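# Place the folded umbrella flat inside the storage box

## Task

Put the folded umbrella lying flat on the floor of the storage box, clear of all four walls. Contact with the rim, or with the upper inner face of a wall near the rim, may count as failure. The box must stay at its original spot, neither rotated nor tilted. The umbrella must stay in place by itself, not held there by the robot; release it and pull the grippers away at the end.

## Robot and tools

Robot: two FANUC CRX-5iA six-joint arms, named left_arm and right_arm, each carrying a Robotiq 2F-140 two-finger gripper. The names do not refer to sides of any image. Bases in the scene frame: left_arm at (-0.013, +0.324, 0) m, right_arm at (-0.039, -0.317, 0) m, both yawed only slightly. Scene frame: origin on the tabletop midway between the arms, +x out over the table, +z up, left_arm on the +y side.

Tools:
- execute_actions(actions, pictures): actions holds zero or one item. An empty list only reports the current state. An item {"rows": [...], "steps": n} moves the robot for n control steps (1 to 15, default 15, each 1/30 s); row k is used on step k and the final row repeats if rows run out. An item {"steps": n} with no rows is a wait of up to 300 steps, counted from the previous result, with reply time included. pictures (true/false) toggles camera images in the result; they come by default. A refused call moves nothing.
- zoom_image(camera, region): enlarged view of part of that camera's most recent image; region is [x0, y0, x1, y1] in pixels, top-left origin, at most 504x504. Cameras: cam_head_left, cam_head_right, cam_high, cam_low (504x504), cam_left_wrist, cam_right_wrist (616x616).
- show_instructions(): shows the reference pages for the scene; moves nothing.
- read_manual(section): licence texts only ("licences").
- finished_scene(scene): ends the given scene (1 or 2) permanently and reports success; the next task arrives in its result.

Row layout: every row is one list of 18 numbers, each in [-1, 1], covering both arms even if one stays still. Numbers 1-6: left_arm joint offsets in order waist, shoulder, elbow, forearm roll, wrist pitch, wrist roll. Numbers 7-9: left gripper position, force_limit, speed. Numbers 10-18: the same nine for right_arm.

Joint numbers are offsets, not poses. They are measured from the joint angles printed in the latest result that included them (before any such result, and for later calls in the same reply, from the angles at the start of the action), never from the previous row. Scale: 1.0 equals 1.983 rad for waist and shoulder, 2.38 rad for elbow, 2.975 rad for the three wrist joints. So sending all zeros is not a hold command; it drives the arm back to the reference angles. Joint ranges (rad): waist ±3.491, shoulder ±3.140, elbow -1.187 to 4.328, forearm roll ±3.316, wrist pitch ±3.140, wrist roll ±3.927. A target more than 0.010 rad beyond a range end gets the call refused; targets past the true end are clipped, and a "joint sent to its limit" line may appear (possibly referring to an earlier action). Motion is rate-limited (2.62, 3.14, 3.93 rad/s, 0.5 s ramp), targets are kept within a lead of the measured angle (0.805 / 0.966 / 1.21 rad), and a step that would move the gripper over 70 mm is scaled back, so big offsets take several calls.

Gripper numbers are absolute settings, not offsets. position: +1 fully open (140 mm), about -0.8 pads touching, -1 closes until blocked. force_limit: -1 about 14 N, 0 about 60 N, +1 about 107 N. speed: -1 about 30 mm/s, 0 about 140, +1 about 250. To leave a gripper unchanged, repeat its last three numbers; a 0 is a real command. To firm up a grip already at status 2, raise force_limit and nudge position between -1 and -0.98.

Results: a state line gives each gripper's end_effector_position (m) and end_effector_quat_wxyz in the scene frame; the point sits between closed pads, and printed values drift at long reach. Fingers point along the gripper's +z and close along its y. Fingertips extend about 33 mm past that point when closed, 9 mm when open, and move about 24 mm farther out while closing, so keep clearance above surfaces. Joint positions (rad) and velocities (rad/s) come per arm in column order. object_status: 0 moving, 2 stopped while closing (a grip), 1 stopped while opening, 3 reached target or pads met. position_measured is in counts, 3 open to 230 closed, nonlinear. "joint command not followed" means the clearance check altered some joint targets; HELD marks steps where the row was not sent. Flange force is an estimate of outside force including held weight, noisy during acceleration; "no reading" means none available.

Between calls the arms keep moving toward the last row's target until they settle or a step is HELD. Time passes while you think.

Avoid: contact torque at a joint's load limit (140 N m for the first three joints, 35.2 N m for the wrist joints, held weight included) or 150 N outside force, each of which freezes that arm for 10 s; arm-to-arm collisions; MOTOR HOT warnings leading to brake stops; pushing objects off the table; dropping or slamming the umbrella; nudging or tipping the box. Loose objects may occasionally get a brief push from outside. Move smoothly and release the umbrella fully before retreating.

Each tool is called after "Call:" by a JSON object that holds its "fn" and its "kwargs".

Reference images:

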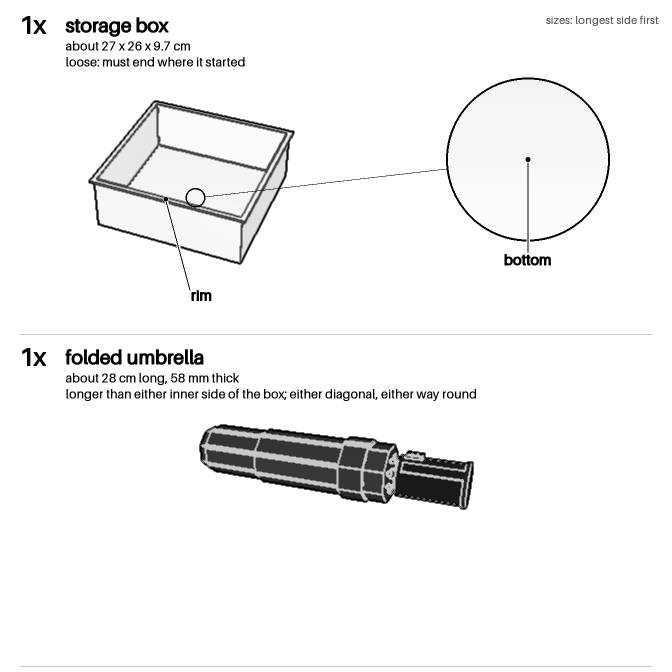

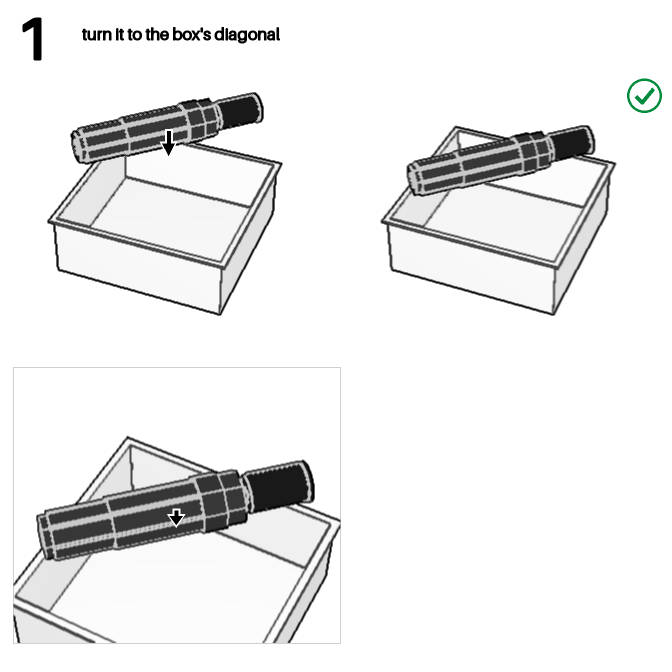

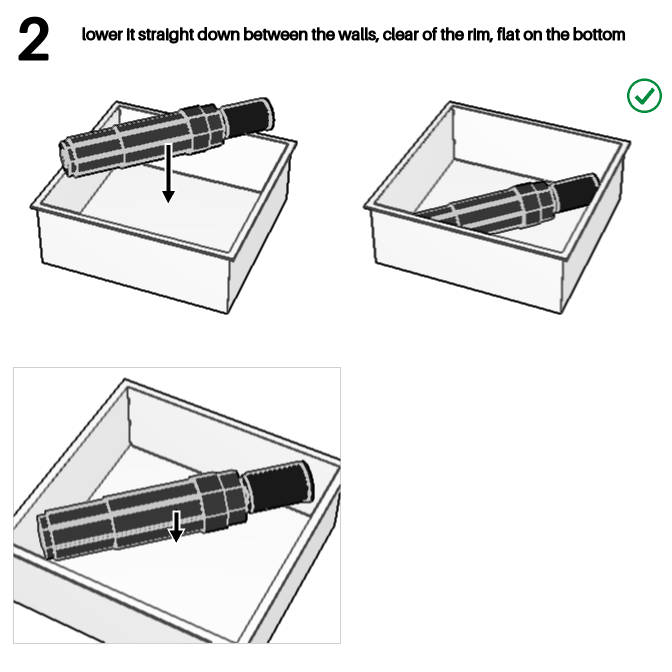

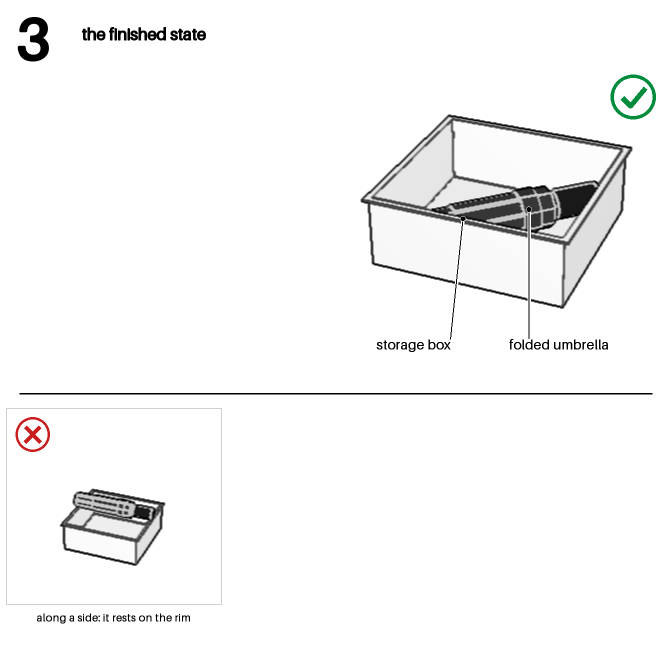

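## Session

Call:
{"fn": "execute_actions", "kwargs": {"actions": []}}

Scene clock: 0.00 s of 3960.00 s.
left_arm: end_effector_position=(+0.3469, +0.0122, +0.1466) position_measured=3 object_status=3 end_effector_quat_wxyz=(+0.127, +0.782, +0.607, -0.059) | right_arm: end_effector_position=(+0.4254, -0.5912, +0.1660) position_measured=3 object_status=3 end_effector_quat_wxyz=(+0.486, +0.410, +0.563, +0.528)
Joint positions: left_arm=[-0.35  -0.093 -0.419  0.278 -1.129  3.035] | right_arm=[-1.325  0.421 -0.989  1.375  1.57   3.098]
Joint velocities: left_arm=[ 0.    -0.001 -0.    -0.    -0.    -0.   ] | right_arm=[-0.001  0.    -0.001  0.003  0.001  0.001]
Flange force (N, the push that the arm receives, along the gripper's own x y z axes): no reading

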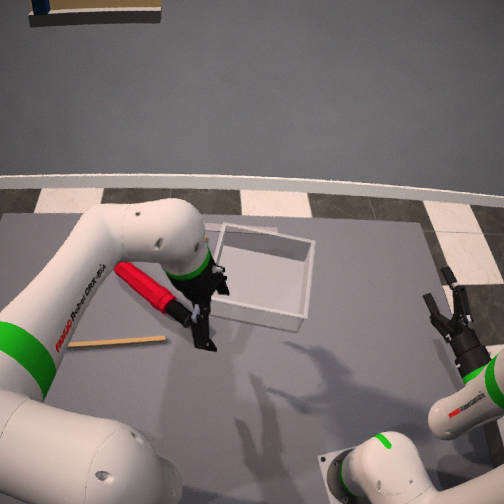

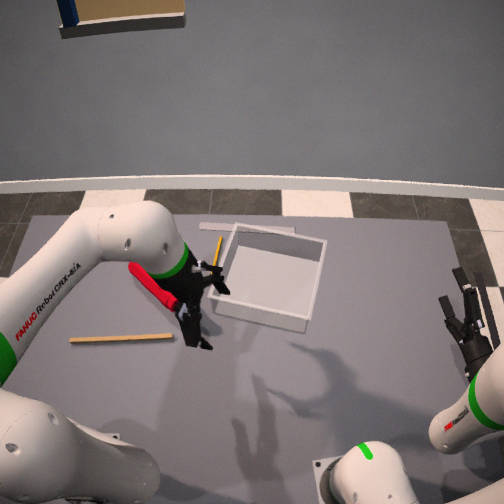

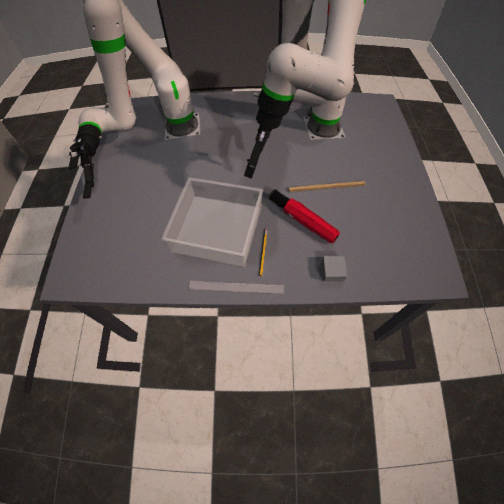

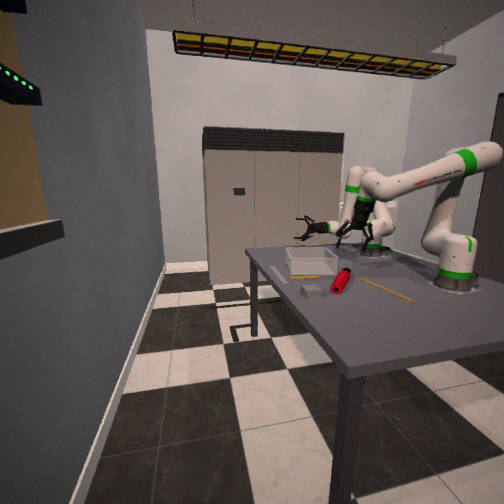

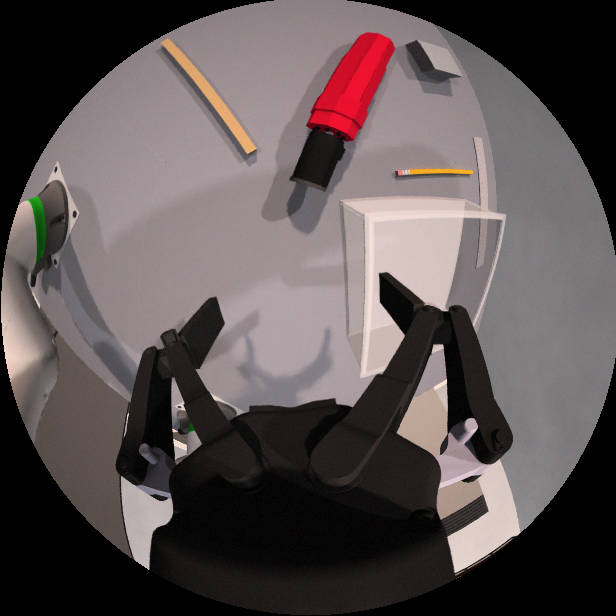

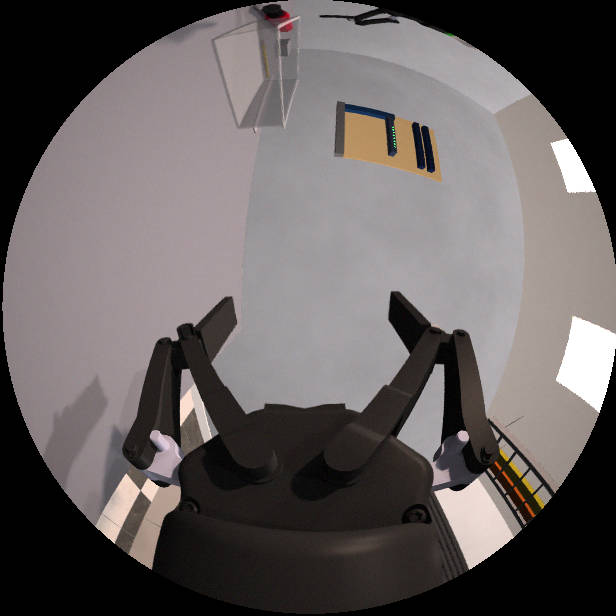

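Call:
{"fn": "execute_actions", "kwargs": {"actions": [{"rows":[[0.1094,0.0857,0.1223,-0.0934,-0.0797,-0.1765,1,0,0,0,0,0,0,0,0,1,0,0]],"steps":15}]}}

Call:
{"fn": "execute_actions", "kwargs": {"actions": [{"steps":15}]}}

Scene clock: 36.70 s of 3960.00 s.
left_arm: end_effector_position=(+0.4234, +0.1487, +0.1480) position_measured=3 object_status=3 end_effector_quat_wxyz=(+0.023, +0.885, +0.465, -0.003) | right_arm: end_effector_position=(+0.4254, -0.5912, +0.1660) position_measured=3 object_status=3 end_effector_quat_wxyz=(+0.486, +0.410, +0.563, +0.528)
Joint positions: left_arm=[-0.168  0.05  -0.176  0.045 -1.327  2.595] | right_arm=[-1.325  0.421 -0.989  1.375  1.57   3.098]
Joint velocities: left_arm=[ 0.407  0.317  0.544 -0.515 -0.438 -0.966] | right_arm=[-0.    -0.     0.     0.001 -0.001  0.001]
Flange force (N, the push that the arm receives, along the gripper's own x y z axes): left_arm=[5.1 7.7 -2.6] | right_arm=[-0.3 -4.1 0.1]
Steps of this call (steps 1 to 90: nothing new was sent; then 33.20 s passed at rest; steps 91 to 105: all 15 steps of this action). Readings (joint positions | what the end effector reports):
91: left_arm=[-0.350 -0.093 -0.419 0.278 -1.129 3.035] | right_arm=[-1.325 0.421 -0.989 1.375 1.570 3.098] | left_arm position_measured=3 object_status=3 | right_arm position_measured=3 object_status=3
92: left_arm=[-0.349 -0.092 -0.418 0.276 -1.130 3.032] | right_arm=[-1.325 0.421 -0.989 1.375 1.570 3.098] | left_arm position_measured=3 object_status=3 | right_arm position_measured=3 object_status=3
94: left_arm=[-0.336 -0.082 -0.400 0.259 -1.144 3.000] | right_arm=[-1.325 0.421 -0.989 1.375 1.570 3.098] | left_arm position_measured=3 object_status=3 | right_arm position_measured=3 object_status=3
98: left_arm=[-0.274 -0.034 -0.318 0.181 -1.211 2.852] | right_arm=[-1.325 0.421 -0.989 1.375 1.570 3.098] | left_arm position_measured=3 object_status=3 | right_arm position_measured=3 object_status=3
105: the state above

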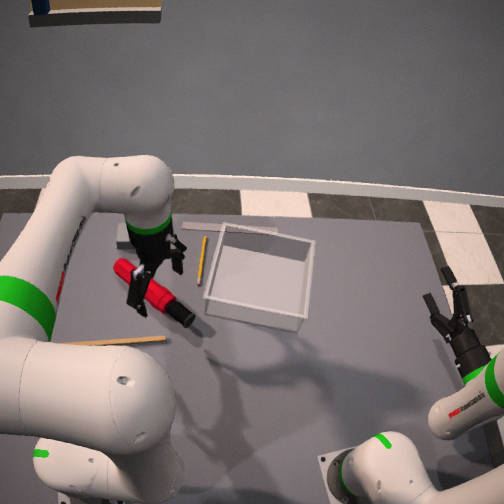

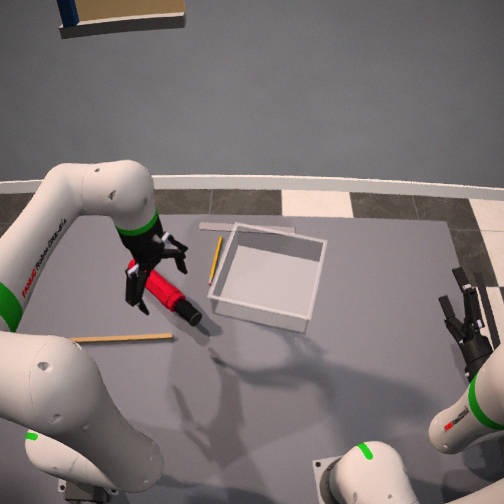

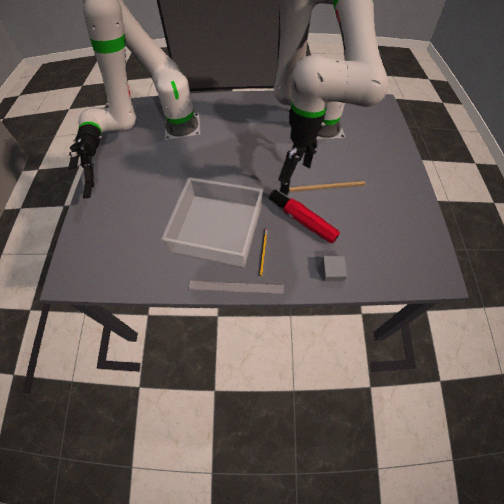

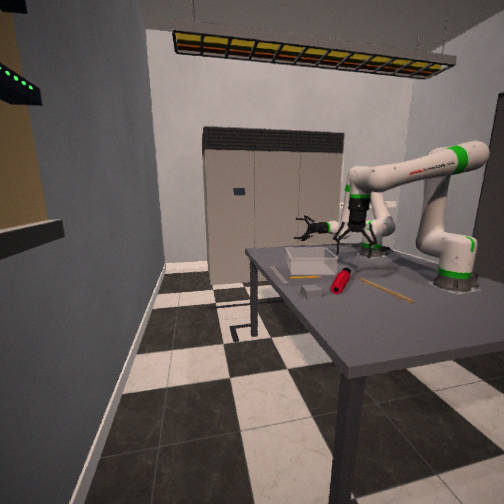

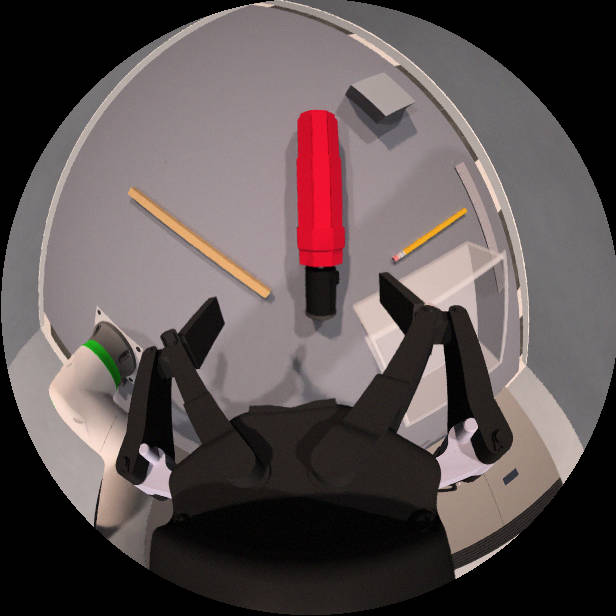

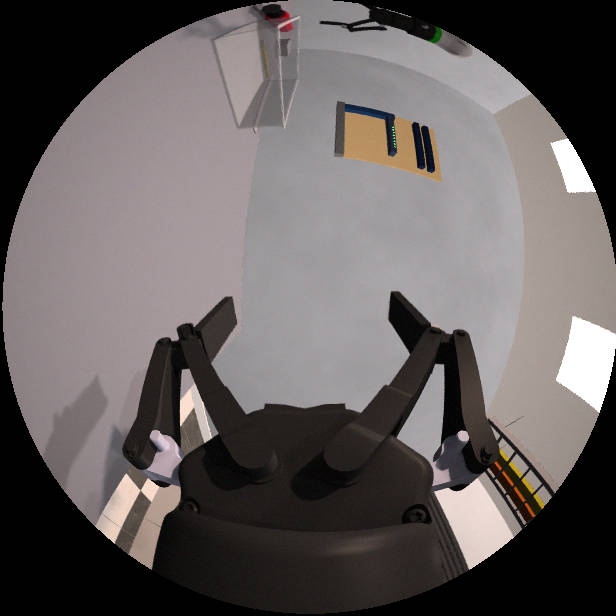

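Scene clock: 37.20 s of 3960.00 s.
left_arm: end_effector_position=(+0.4347, +0.1796, +0.1495) position_measured=3 object_status=3 end_effector_quat_wxyz=(-0.000, +0.899, +0.438, -0.000) | right_arm: end_effector_position=(+0.4254, -0.5912, +0.1660) position_measured=3 object_status=3 end_effector_quat_wxyz=(+0.486, +0.410, +0.563, +0.528)
Joint positions: left_arm=[-0.133  0.077 -0.128 -0.    -1.366  2.51 ] | right_arm=[-1.325  0.421 -0.989  1.375  1.57   3.098]
Joint velocities: left_arm=[ 0.     0.001  0.     0.001 -0.    -0.   ] | right_arm=[ 0.    -0.001 -0.     0.001 -0.     0.   ]
Flange force (N, the push that the arm receives, along the gripper's own x y z axes): left_arm=[1.9 3.9 -0.6] | right_arm=[0.1 -4.7 1.3]
Steps of this call (steps 1 to 15: the robot went on to your last target). Readings (joint positions | what the end effector reports):
1: left_arm=[-0.156 0.059 -0.159 0.029 -1.341 2.565] | right_arm=[-1.325 0.421 -0.989 1.375 1.570 3.098] | left_arm position_measured=3 object_status=3 | right_arm position_measured=3 object_status=3
2: left_arm=[-0.146 0.067 -0.145 0.016 -1.352 2.541] | right_arm=[-1.325 0.421 -0.989 1.375 1.570 3.098] | left_arm position_measured=3 object_status=3 | right_arm position_measured=3 object_status=3
4: left_arm=[-0.134 0.076 -0.130 0.002 -1.364 2.514] | right_arm=[-1.325 0.421 -0.989 1.375 1.570 3.098] | left_arm position_measured=3 object_status=3 | right_arm position_measured=3 object_status=3
8: left_arm=[-0.133 0.077 -0.128 -0.000 -1.366 2.510] | right_arm=[-1.325 0.421 -0.989 1.375 1.570 3.098] | left_arm position_measured=3 object_status=3 | right_arm position_measured=3 object_status=3
15: the state above

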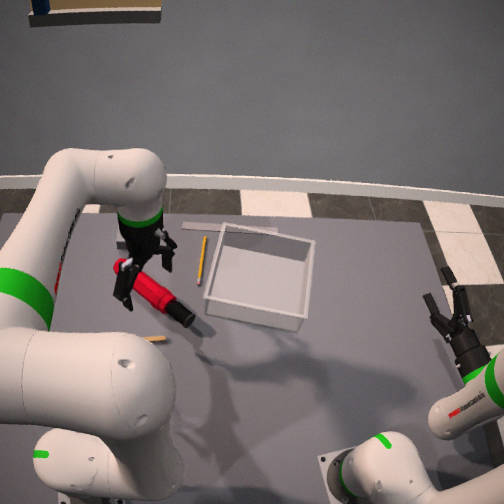

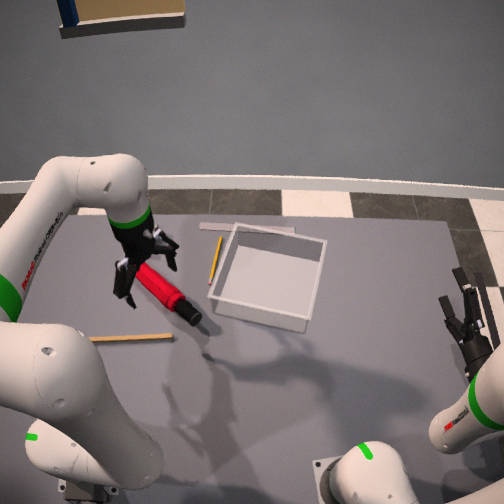

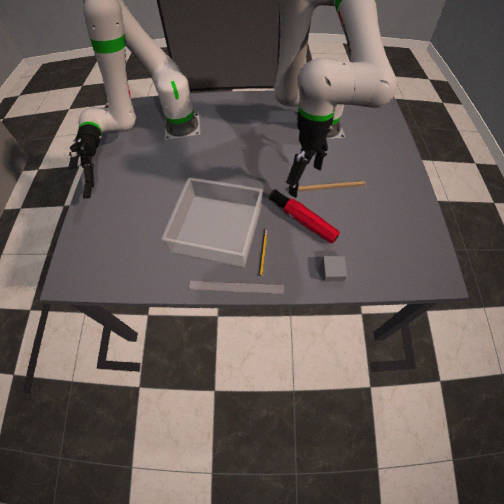

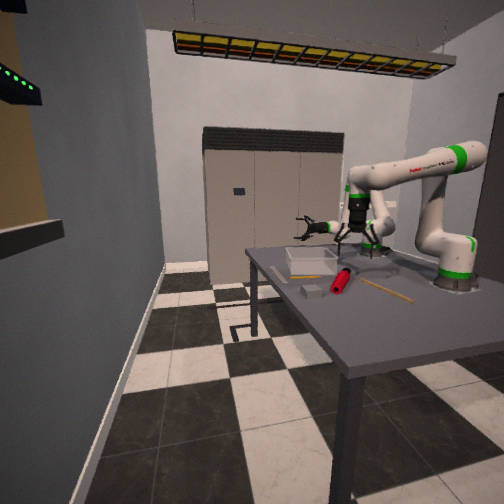

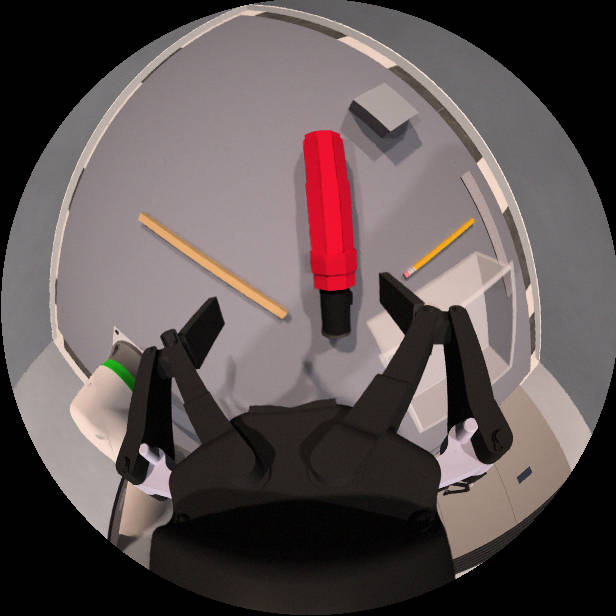

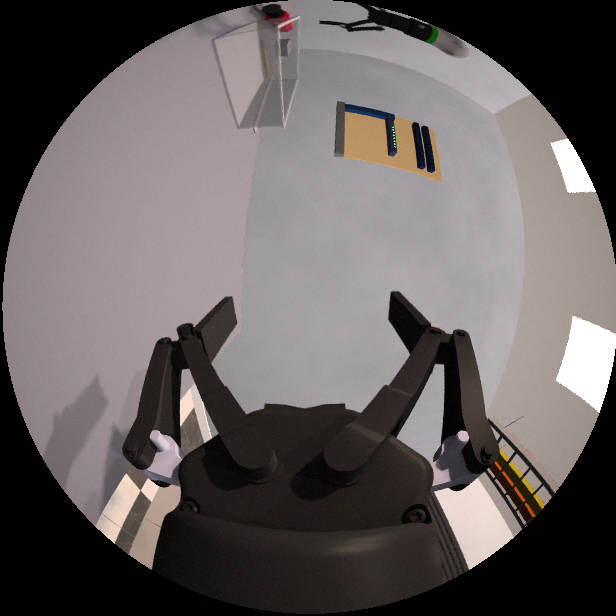

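Call:
{"fn": "execute_actions", "kwargs": {"actions": [{"rows":[[-0.0202,0.0528,-0.0007,0,0.0359,0.0134,1,0,0,0,0,0,0,0,0,1,0,0]],"steps":15}]}}

Scene clock: 52.47 s of 3960.00 s.
left_arm: end_effector_position=(+0.4596, +0.1596, +0.0998) position_measured=3 object_status=3 end_effector_quat_wxyz=(-0.000, +0.899, +0.438, +0.000) | right_arm: end_effector_position=(+0.4254, -0.5912, +0.1660) position_measured=3 object_status=3 end_effector_quat_wxyz=(+0.486, +0.410, +0.563, +0.528)
Joint positions: left_arm=[-0.173  0.182 -0.13  -0.    -1.259  2.55 ] | right_arm=[-1.325  0.421 -0.989  1.375  1.57   3.098]
Joint velocities: left_arm=[ 0.001  0.002 -0.001  0.001  0.     0.001] | right_arm=[-0.    -0.001  0.    -0.     0.001  0.001]
Flange force (N, the push that the arm receives, along the gripper's own x y z axes): left_arm=[0.6 2.4 -1.8] | right_arm=[0.6 -4.9 0.5]
Steps of this call (steps 1 to 15: the robot went on to your last target; steps 16 to 90: nothing new was sent; then 11.77 s passed at rest; steps 91 to 105: all 15 steps of this action). Readings (joint positions | what the end effector reports):
91: left_arm=[-0.133 0.077 -0.128 -0.000 -1.366 2.510] | right_arm=[-1.325 0.421 -0.989 1.375 1.570 3.098] | left_arm position_measured=3 object_status=3 | right_arm position_measured=3 object_status=3
92: left_arm=[-0.133 0.079 -0.128 -0.000 -1.364 2.510] | right_arm=[-1.325 0.421 -0.989 1.375 1.570 3.098] | left_arm position_measured=3 object_status=3 | right_arm position_measured=3 object_status=3
94: left_arm=[-0.141 0.100 -0.128 -0.000 -1.343 2.518] | right_arm=[-1.325 0.421 -0.989 1.375 1.570 3.098] | left_arm position_measured=3 object_status=3 | right_arm position_measured=3 object_status=3
98: left_arm=[-0.169 0.172 -0.129 -0.000 -1.269 2.546] | right_arm=[-1.325 0.421 -0.989 1.375 1.570 3.098] | left_arm position_measured=3 object_status=3 | right_arm position_measured=3 object_status=3
105: the state above

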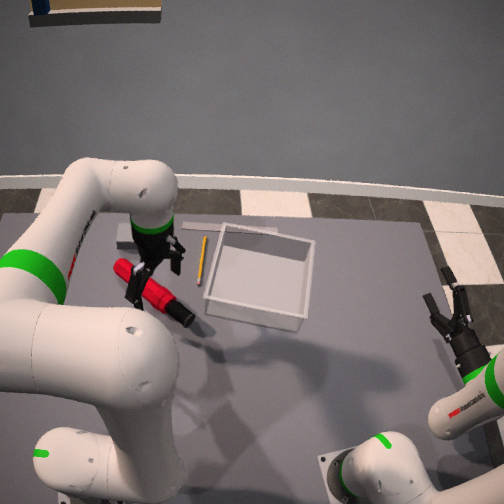

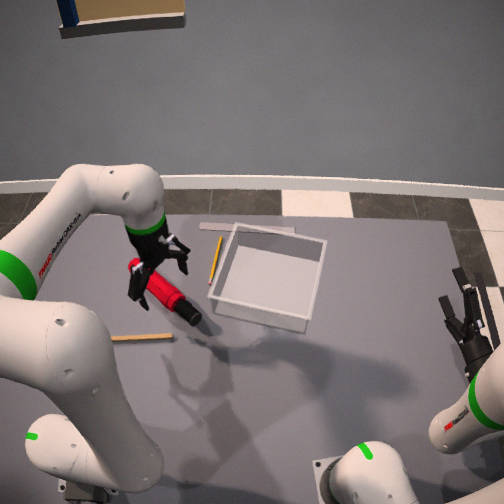

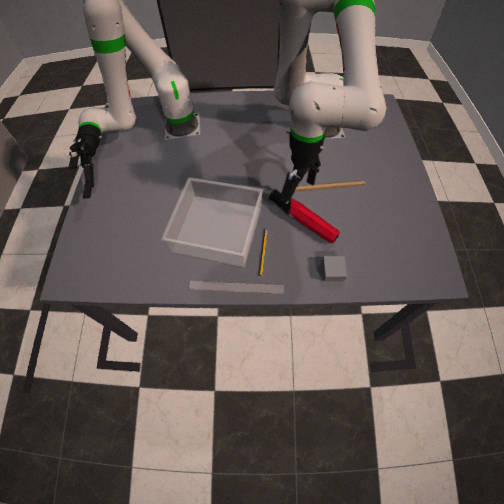

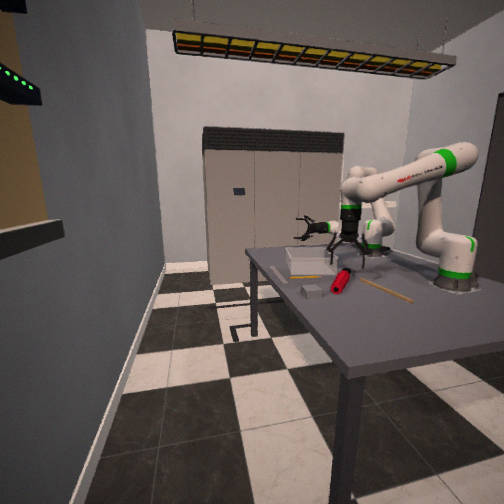

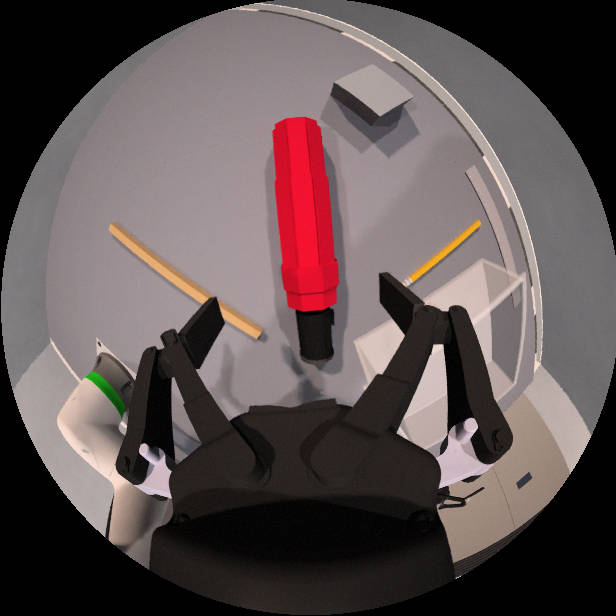

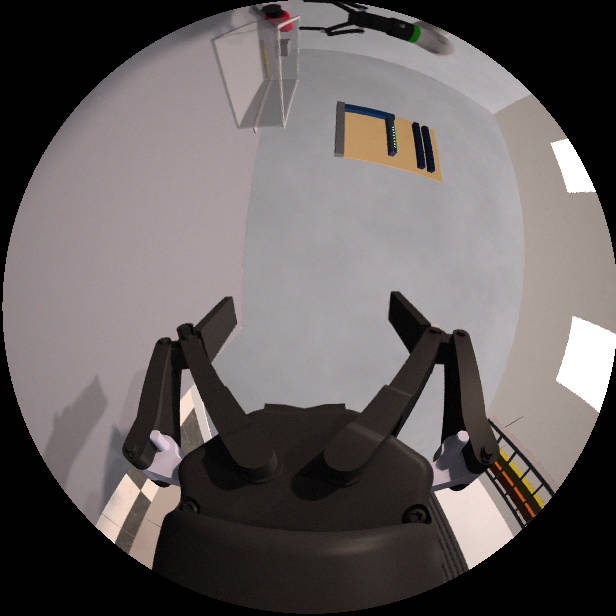

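Call:
{"fn": "execute_actions", "kwargs": {"actions": [{"rows":[[0,0.0288,-0.0359,0,0.048,0,1,0,0,0,0,0,0,0,0,1,0,0]],"steps":14}], "pictures": false}}

Call:
{"fn": "execute_actions", "kwargs": {"actions": [{"rows":[[0,0,0,0,0,0,-1,0.2,0,0,0,0,0,0,0,1,0,0]],"steps":15}]}}

Scene clock: 61.97 s of 3960.00 s.
left_arm: end_effector_position=(+0.4598, +0.1595, +0.0383) position_measured=3 object_status=3 end_effector_quat_wxyz=(+0.000, +0.899, +0.438, +0.000) | right_arm: end_effector_position=(+0.4254, -0.5912, +0.1660) position_measured=3 object_status=3 end_effector_quat_wxyz=(+0.486, +0.410, +0.563, +0.528)
Joint positions: left_arm=[-0.173  0.239 -0.215 -0.    -1.116  2.55 ] | right_arm=[-1.325  0.421 -0.989  1.375  1.57   3.098]
Joint velocities: left_arm=[-0.     0.    -0.001 -0.     0.001 -0.001] | right_arm=[ 0.    -0.001  0.    -0.     0.002 -0.001]
Flange force (N, the push that the arm receives, along the gripper's own x y z axes): left_arm=[0.7 2.7 -0.7] | right_arm=[-0.2 -4.7 1.9]
Steps of this call (steps 1 to 15: the robot went on to your last target; steps 16 to 90: nothing new was sent; then 6.03 s passed at rest; steps 91 to 104: all 14 steps of this action). Readings (joint positions | what the end effector reports):
91: left_arm=[-0.173 0.182 -0.130 -0.000 -1.259 2.550] | right_arm=[-1.325 0.421 -0.989 1.375 1.570 3.098] | left_arm position_measured=3 object_status=3 | right_arm position_measured=3 object_status=3
92: left_arm=[-0.173 0.183 -0.132 -0.000 -1.255 2.550] | right_arm=[-1.325 0.421 -0.989 1.375 1.570 3.098] | left_arm position_measured=3 object_status=3 | right_arm position_measured=3 object_status=3
94: left_arm=[-0.173 0.196 -0.150 -0.000 -1.224 2.550] | right_arm=[-1.325 0.421 -0.989 1.375 1.570 3.098] | left_arm position_measured=3 object_status=3 | right_arm position_measured=3 object_status=3
98: left_arm=[-0.173 0.235 -0.210 -0.000 -1.126 2.550] | right_arm=[-1.325 0.421 -0.989 1.375 1.570 3.098] | left_arm position_measured=3 object_status=3 | right_arm position_measured=3 object_status=3
104: the state above

Scene clock: 62.47 s of 3960.00 s.
left_arm: end_effector_position=(+0.4598, +0.1595, +0.0382) position_measured=104 object_status=0 end_effector_quat_wxyz=(+0.000, +0.899, +0.438, +0.000) | right_arm: end_effector_position=(+0.4254, -0.5912, +0.1660) position_measured=3 object_status=3 end_effector_quat_wxyz=(+0.486, +0.410, +0.563, +0.528)
Joint positions: left_arm=[-0.173  0.239 -0.215 -0.    -1.116  2.55 ] | right_arm=[-1.325  0.421 -0.989  1.375  1.57   3.098]
Joint velocities: left_arm=[-0.001  0.001  0.     0.001 -0.     0.   ] | right_arm=[-0.     0.    -0.001  0.     0.001  0.   ]
Flange force (N, the push that the arm receives, along the gripper's own x y z axes): left_arm=[1.2 5.9 -3.3] | right_arm=[1.1 -4.5 2.4]
Steps of this call (steps 1 to 15: all 15 steps of this action). Readings (joint positions | what the end effector reports):
1: left_arm=[-0.173 0.239 -0.215 -0.000 -1.116 2.550] | right_arm=[-1.325 0.421 -0.989 1.375 1.570 3.098] | left_arm position_measured=3 object_status=0 | right_arm position_measured=3 object_status=3
2: left_arm=[-0.173 0.239 -0.215 -0.000 -1.116 2.550] | right_arm=[-1.325 0.421 -0.989 1.375 1.570 3.098] | left_arm position_measured=5 object_status=0 | right_arm position_measured=3 object_status=3
4: left_arm=[-0.173 0.239 -0.215 -0.000 -1.116 2.550] | right_arm=[-1.325 0.421 -0.989 1.375 1.570 3.098] | left_arm position_measured=20 object_status=0 | right_arm position_measured=3 object_status=3
8: left_arm=[-0.173 0.239 -0.215 -0.000 -1.116 2.550] | right_arm=[-1.325 0.421 -0.989 1.375 1.570 3.098] | left_arm position_measured=51 object_status=0 | right_arm position_measured=3 object_status=3
15: the state above

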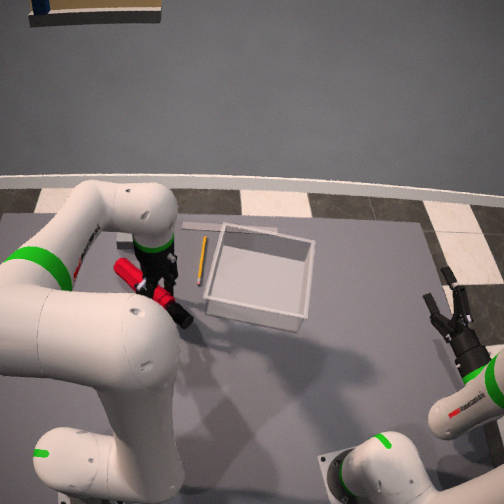

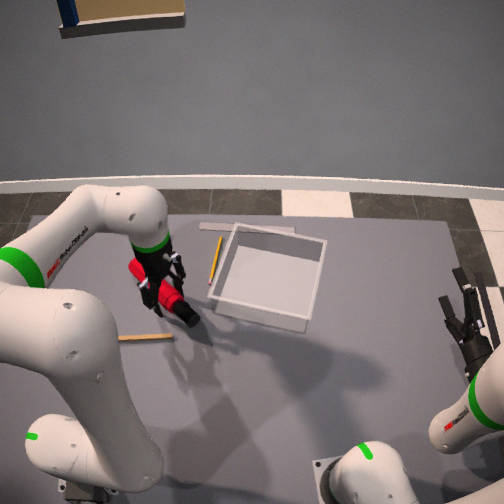

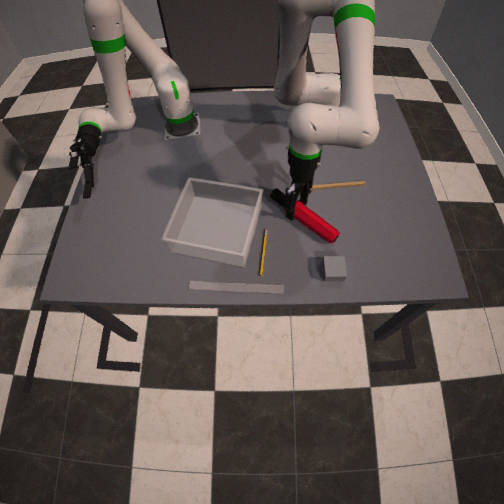

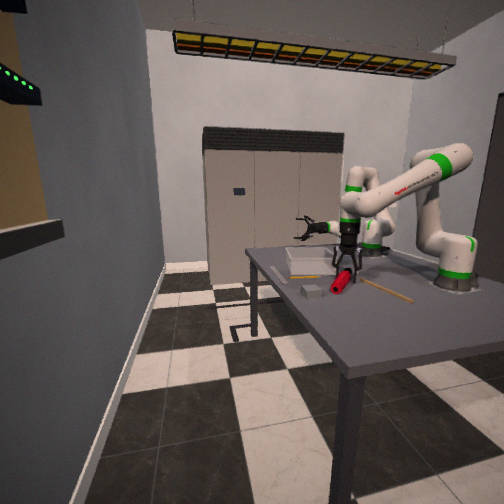

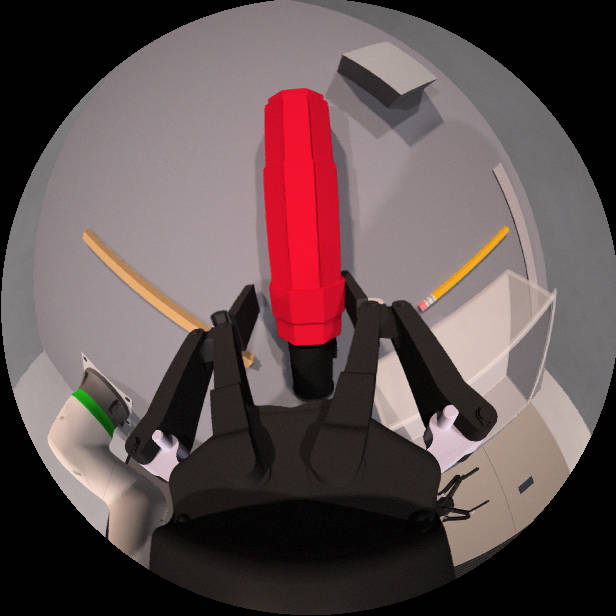

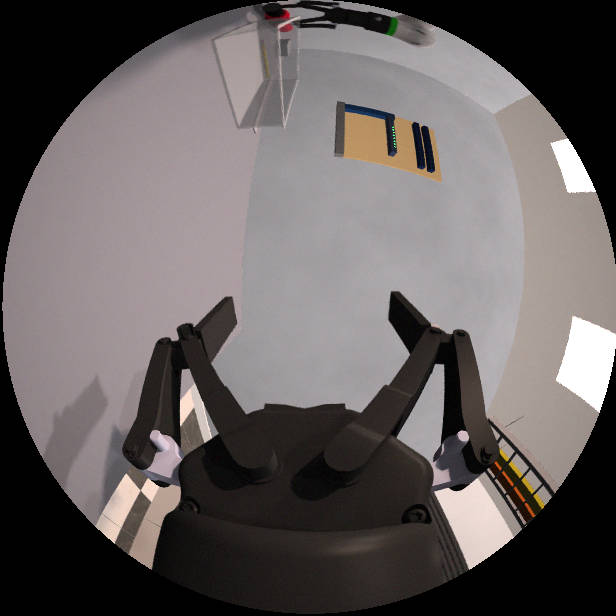

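Call:
{"fn": "execute_actions", "kwargs": {"actions": [{"rows":[[0,0,0,0,0,0,1,0.2,0.5,0,0,0,0,0,0,1,0,0],[0,0,0,0,0,0,1,0.2,0.5,0,0,0,0,0,0,1,0,0],[0,0,0,0,0,0,1,0.2,0.5,0,0,0,0,0,0,1,0,0],[0,0,0,0,0,0,1,0.2,0.5,0,0,0,0,0,0,1,0,0],[0,0,0,0,0,0,1,0.2,0.5,0,0,0,0,0,0,1,0,0],[0.0328,0.017,0.0179,0,-0.003,-0.0218,0,0.2,0.5,0,0,0,0,0,0,1,0,0]],"steps":15}], "pictures": false}}

Call:
{"fn": "execute_actions", "kwargs": {"actions": [{"steps":6}]}}

Scene clock: 72.90 s of 3960.00 s.
left_arm: end_effector_position=(+0.4843, +0.1904, +0.0382) position_measured=129 object_status=0 end_effector_quat_wxyz=(-0.000, +0.899, +0.438, +0.000) | right_arm: end_effector_position=(+0.4254, -0.5912, +0.1660) position_measured=3 object_status=3 end_effector_quat_wxyz=(+0.486, +0.410, +0.563, +0.528)
Joint positions: left_arm=[-0.108  0.272 -0.173 -0.    -1.125  2.485] | right_arm=[-1.325  0.421 -0.989  1.375  1.57   3.098]
Joint velocities: left_arm=[ 0.     0.     0.002 -0.    -0.    -0.005] | right_arm=[-0.001  0.001  0.001 -0.     0.     0.   ]
Flange force (N, the push that the arm receives, along the gripper's own x y z axes): left_arm=[2.6 1.9 0.9] | right_arm=[0.7 -4.3 1.4]
Steps of this call (steps 1 to 15: the robot went on to your last target; steps 16 to 90: nothing new was sent; then 6.93 s passed at rest; steps 91 to 105: all 15 steps of this action). Readings (joint positions | what the end effector reports):
91: left_arm=[-0.173 0.239 -0.215 -0.000 -1.116 2.550] | right_arm=[-1.325 0.421 -0.989 1.375 1.570 3.098] | left_arm position_measured=159 object_status=0 | right_arm position_measured=3 object_status=3
92: left_arm=[-0.173 0.239 -0.215 -0.000 -1.116 2.550] | right_arm=[-1.325 0.421 -0.989 1.375 1.570 3.098] | left_arm position_measured=159 object_status=0 | right_arm position_measured=3 object_status=3
94: left_arm=[-0.173 0.239 -0.215 -0.000 -1.116 2.550] | right_arm=[-1.325 0.421 -0.989 1.375 1.570 3.098] | left_arm position_measured=137 object_status=0 | right_arm position_measured=3 object_status=3
98: left_arm=[-0.165 0.244 -0.210 -0.000 -1.117 2.542] | right_arm=[-1.325 0.421 -0.989 1.375 1.570 3.098] | left_arm position_measured=124 object_status=0 | right_arm position_measured=3 object_status=3
105: the state above

Scene clock: 73.10 s of 3960.00 s.
left_arm: end_effector_position=(+0.4844, +0.1905, +0.0382) position_measured=129 object_status=3 end_effector_quat_wxyz=(-0.000, +0.899, +0.438, +0.000) | right_arm: end_effector_position=(+0.4254, -0.5912, +0.1660) position_measured=3 object_status=3 end_effector_quat_wxyz=(+0.486, +0.410, +0.563, +0.528)
Joint positions: left_arm=[-0.108  0.273 -0.173 -0.    -1.125  2.485] | right_arm=[-1.325  0.421 -0.989  1.375  1.57   3.098]
Joint velocities: left_arm=[ 0.001 -0.001  0.    -0.    -0.     0.   ] | right_arm=[ 0.    -0.001 -0.001  0.001  0.    -0.001]
Flange force (N, the push that the arm receives, along the gripper's own x y z axes): left_arm=[1.3 3.8 -1.7] | right_arm=[-0.2 -4.9 0.2]
Steps of this call (steps 1 to 6: the robot went on to your last target). Readings (joint positions | what the end effector reports):
1: left_arm=[-0.108 0.272 -0.173 -0.000 -1.125 2.485] | right_arm=[-1.325 0.421 -0.989 1.375 1.570 3.098] | left_arm position_measured=129 object_status=0 | right_arm position_measured=3 object_status=3
2: left_arm=[-0.108 0.272 -0.173 -0.000 -1.125 2.485] | right_arm=[-1.325 0.421 -0.989 1.375 1.570 3.098] | left_arm position_measured=129 object_status=0 | right_arm position_measured=3 object_status=3
4: left_arm=[-0.108 0.272 -0.173 -0.000 -1.125 2.485] | right_arm=[-1.325 0.421 -0.989 1.375 1.570 3.098] | left_arm position_measured=129 object_status=3 | right_arm position_measured=3 object_status=3
6: the state above

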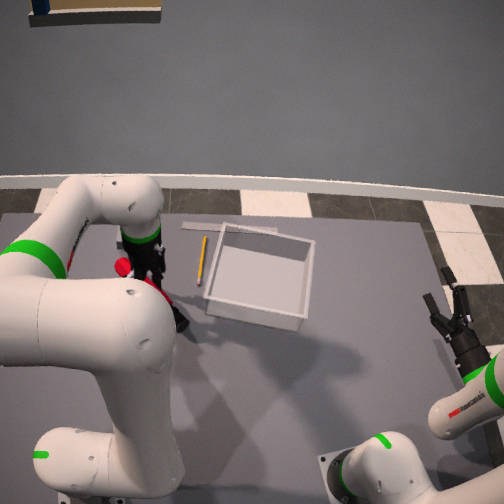

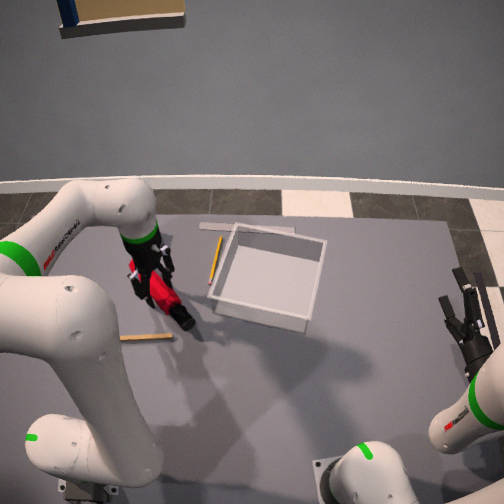

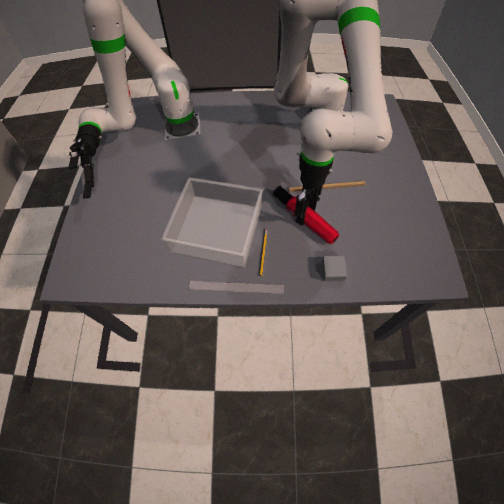

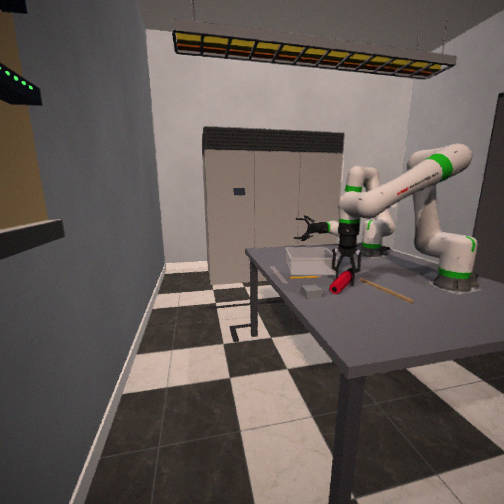

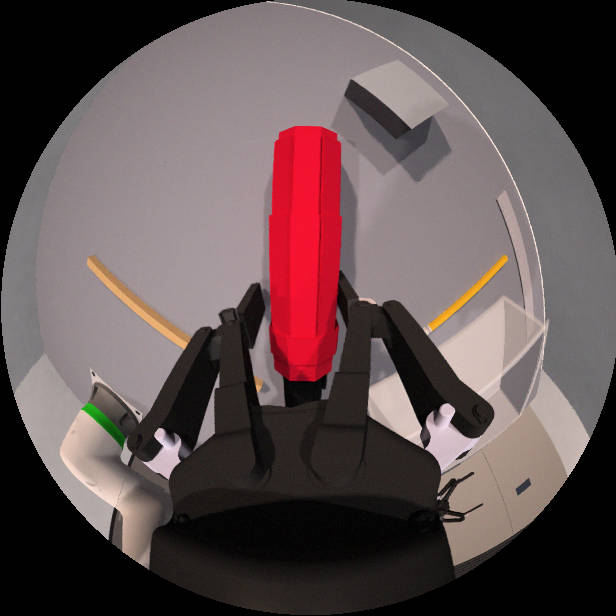

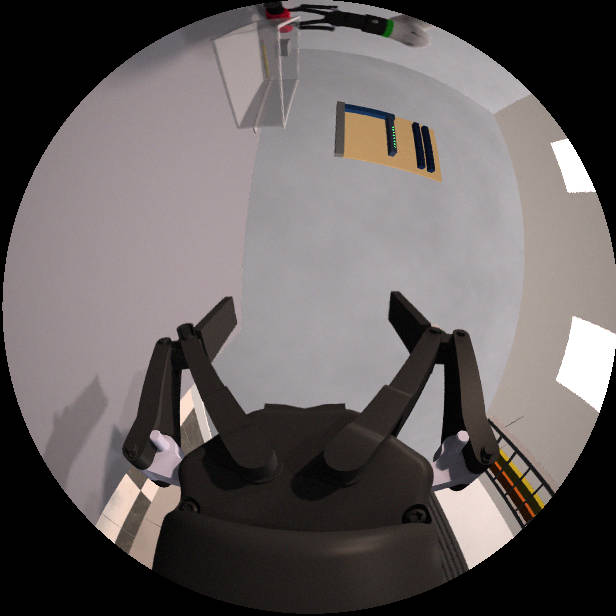

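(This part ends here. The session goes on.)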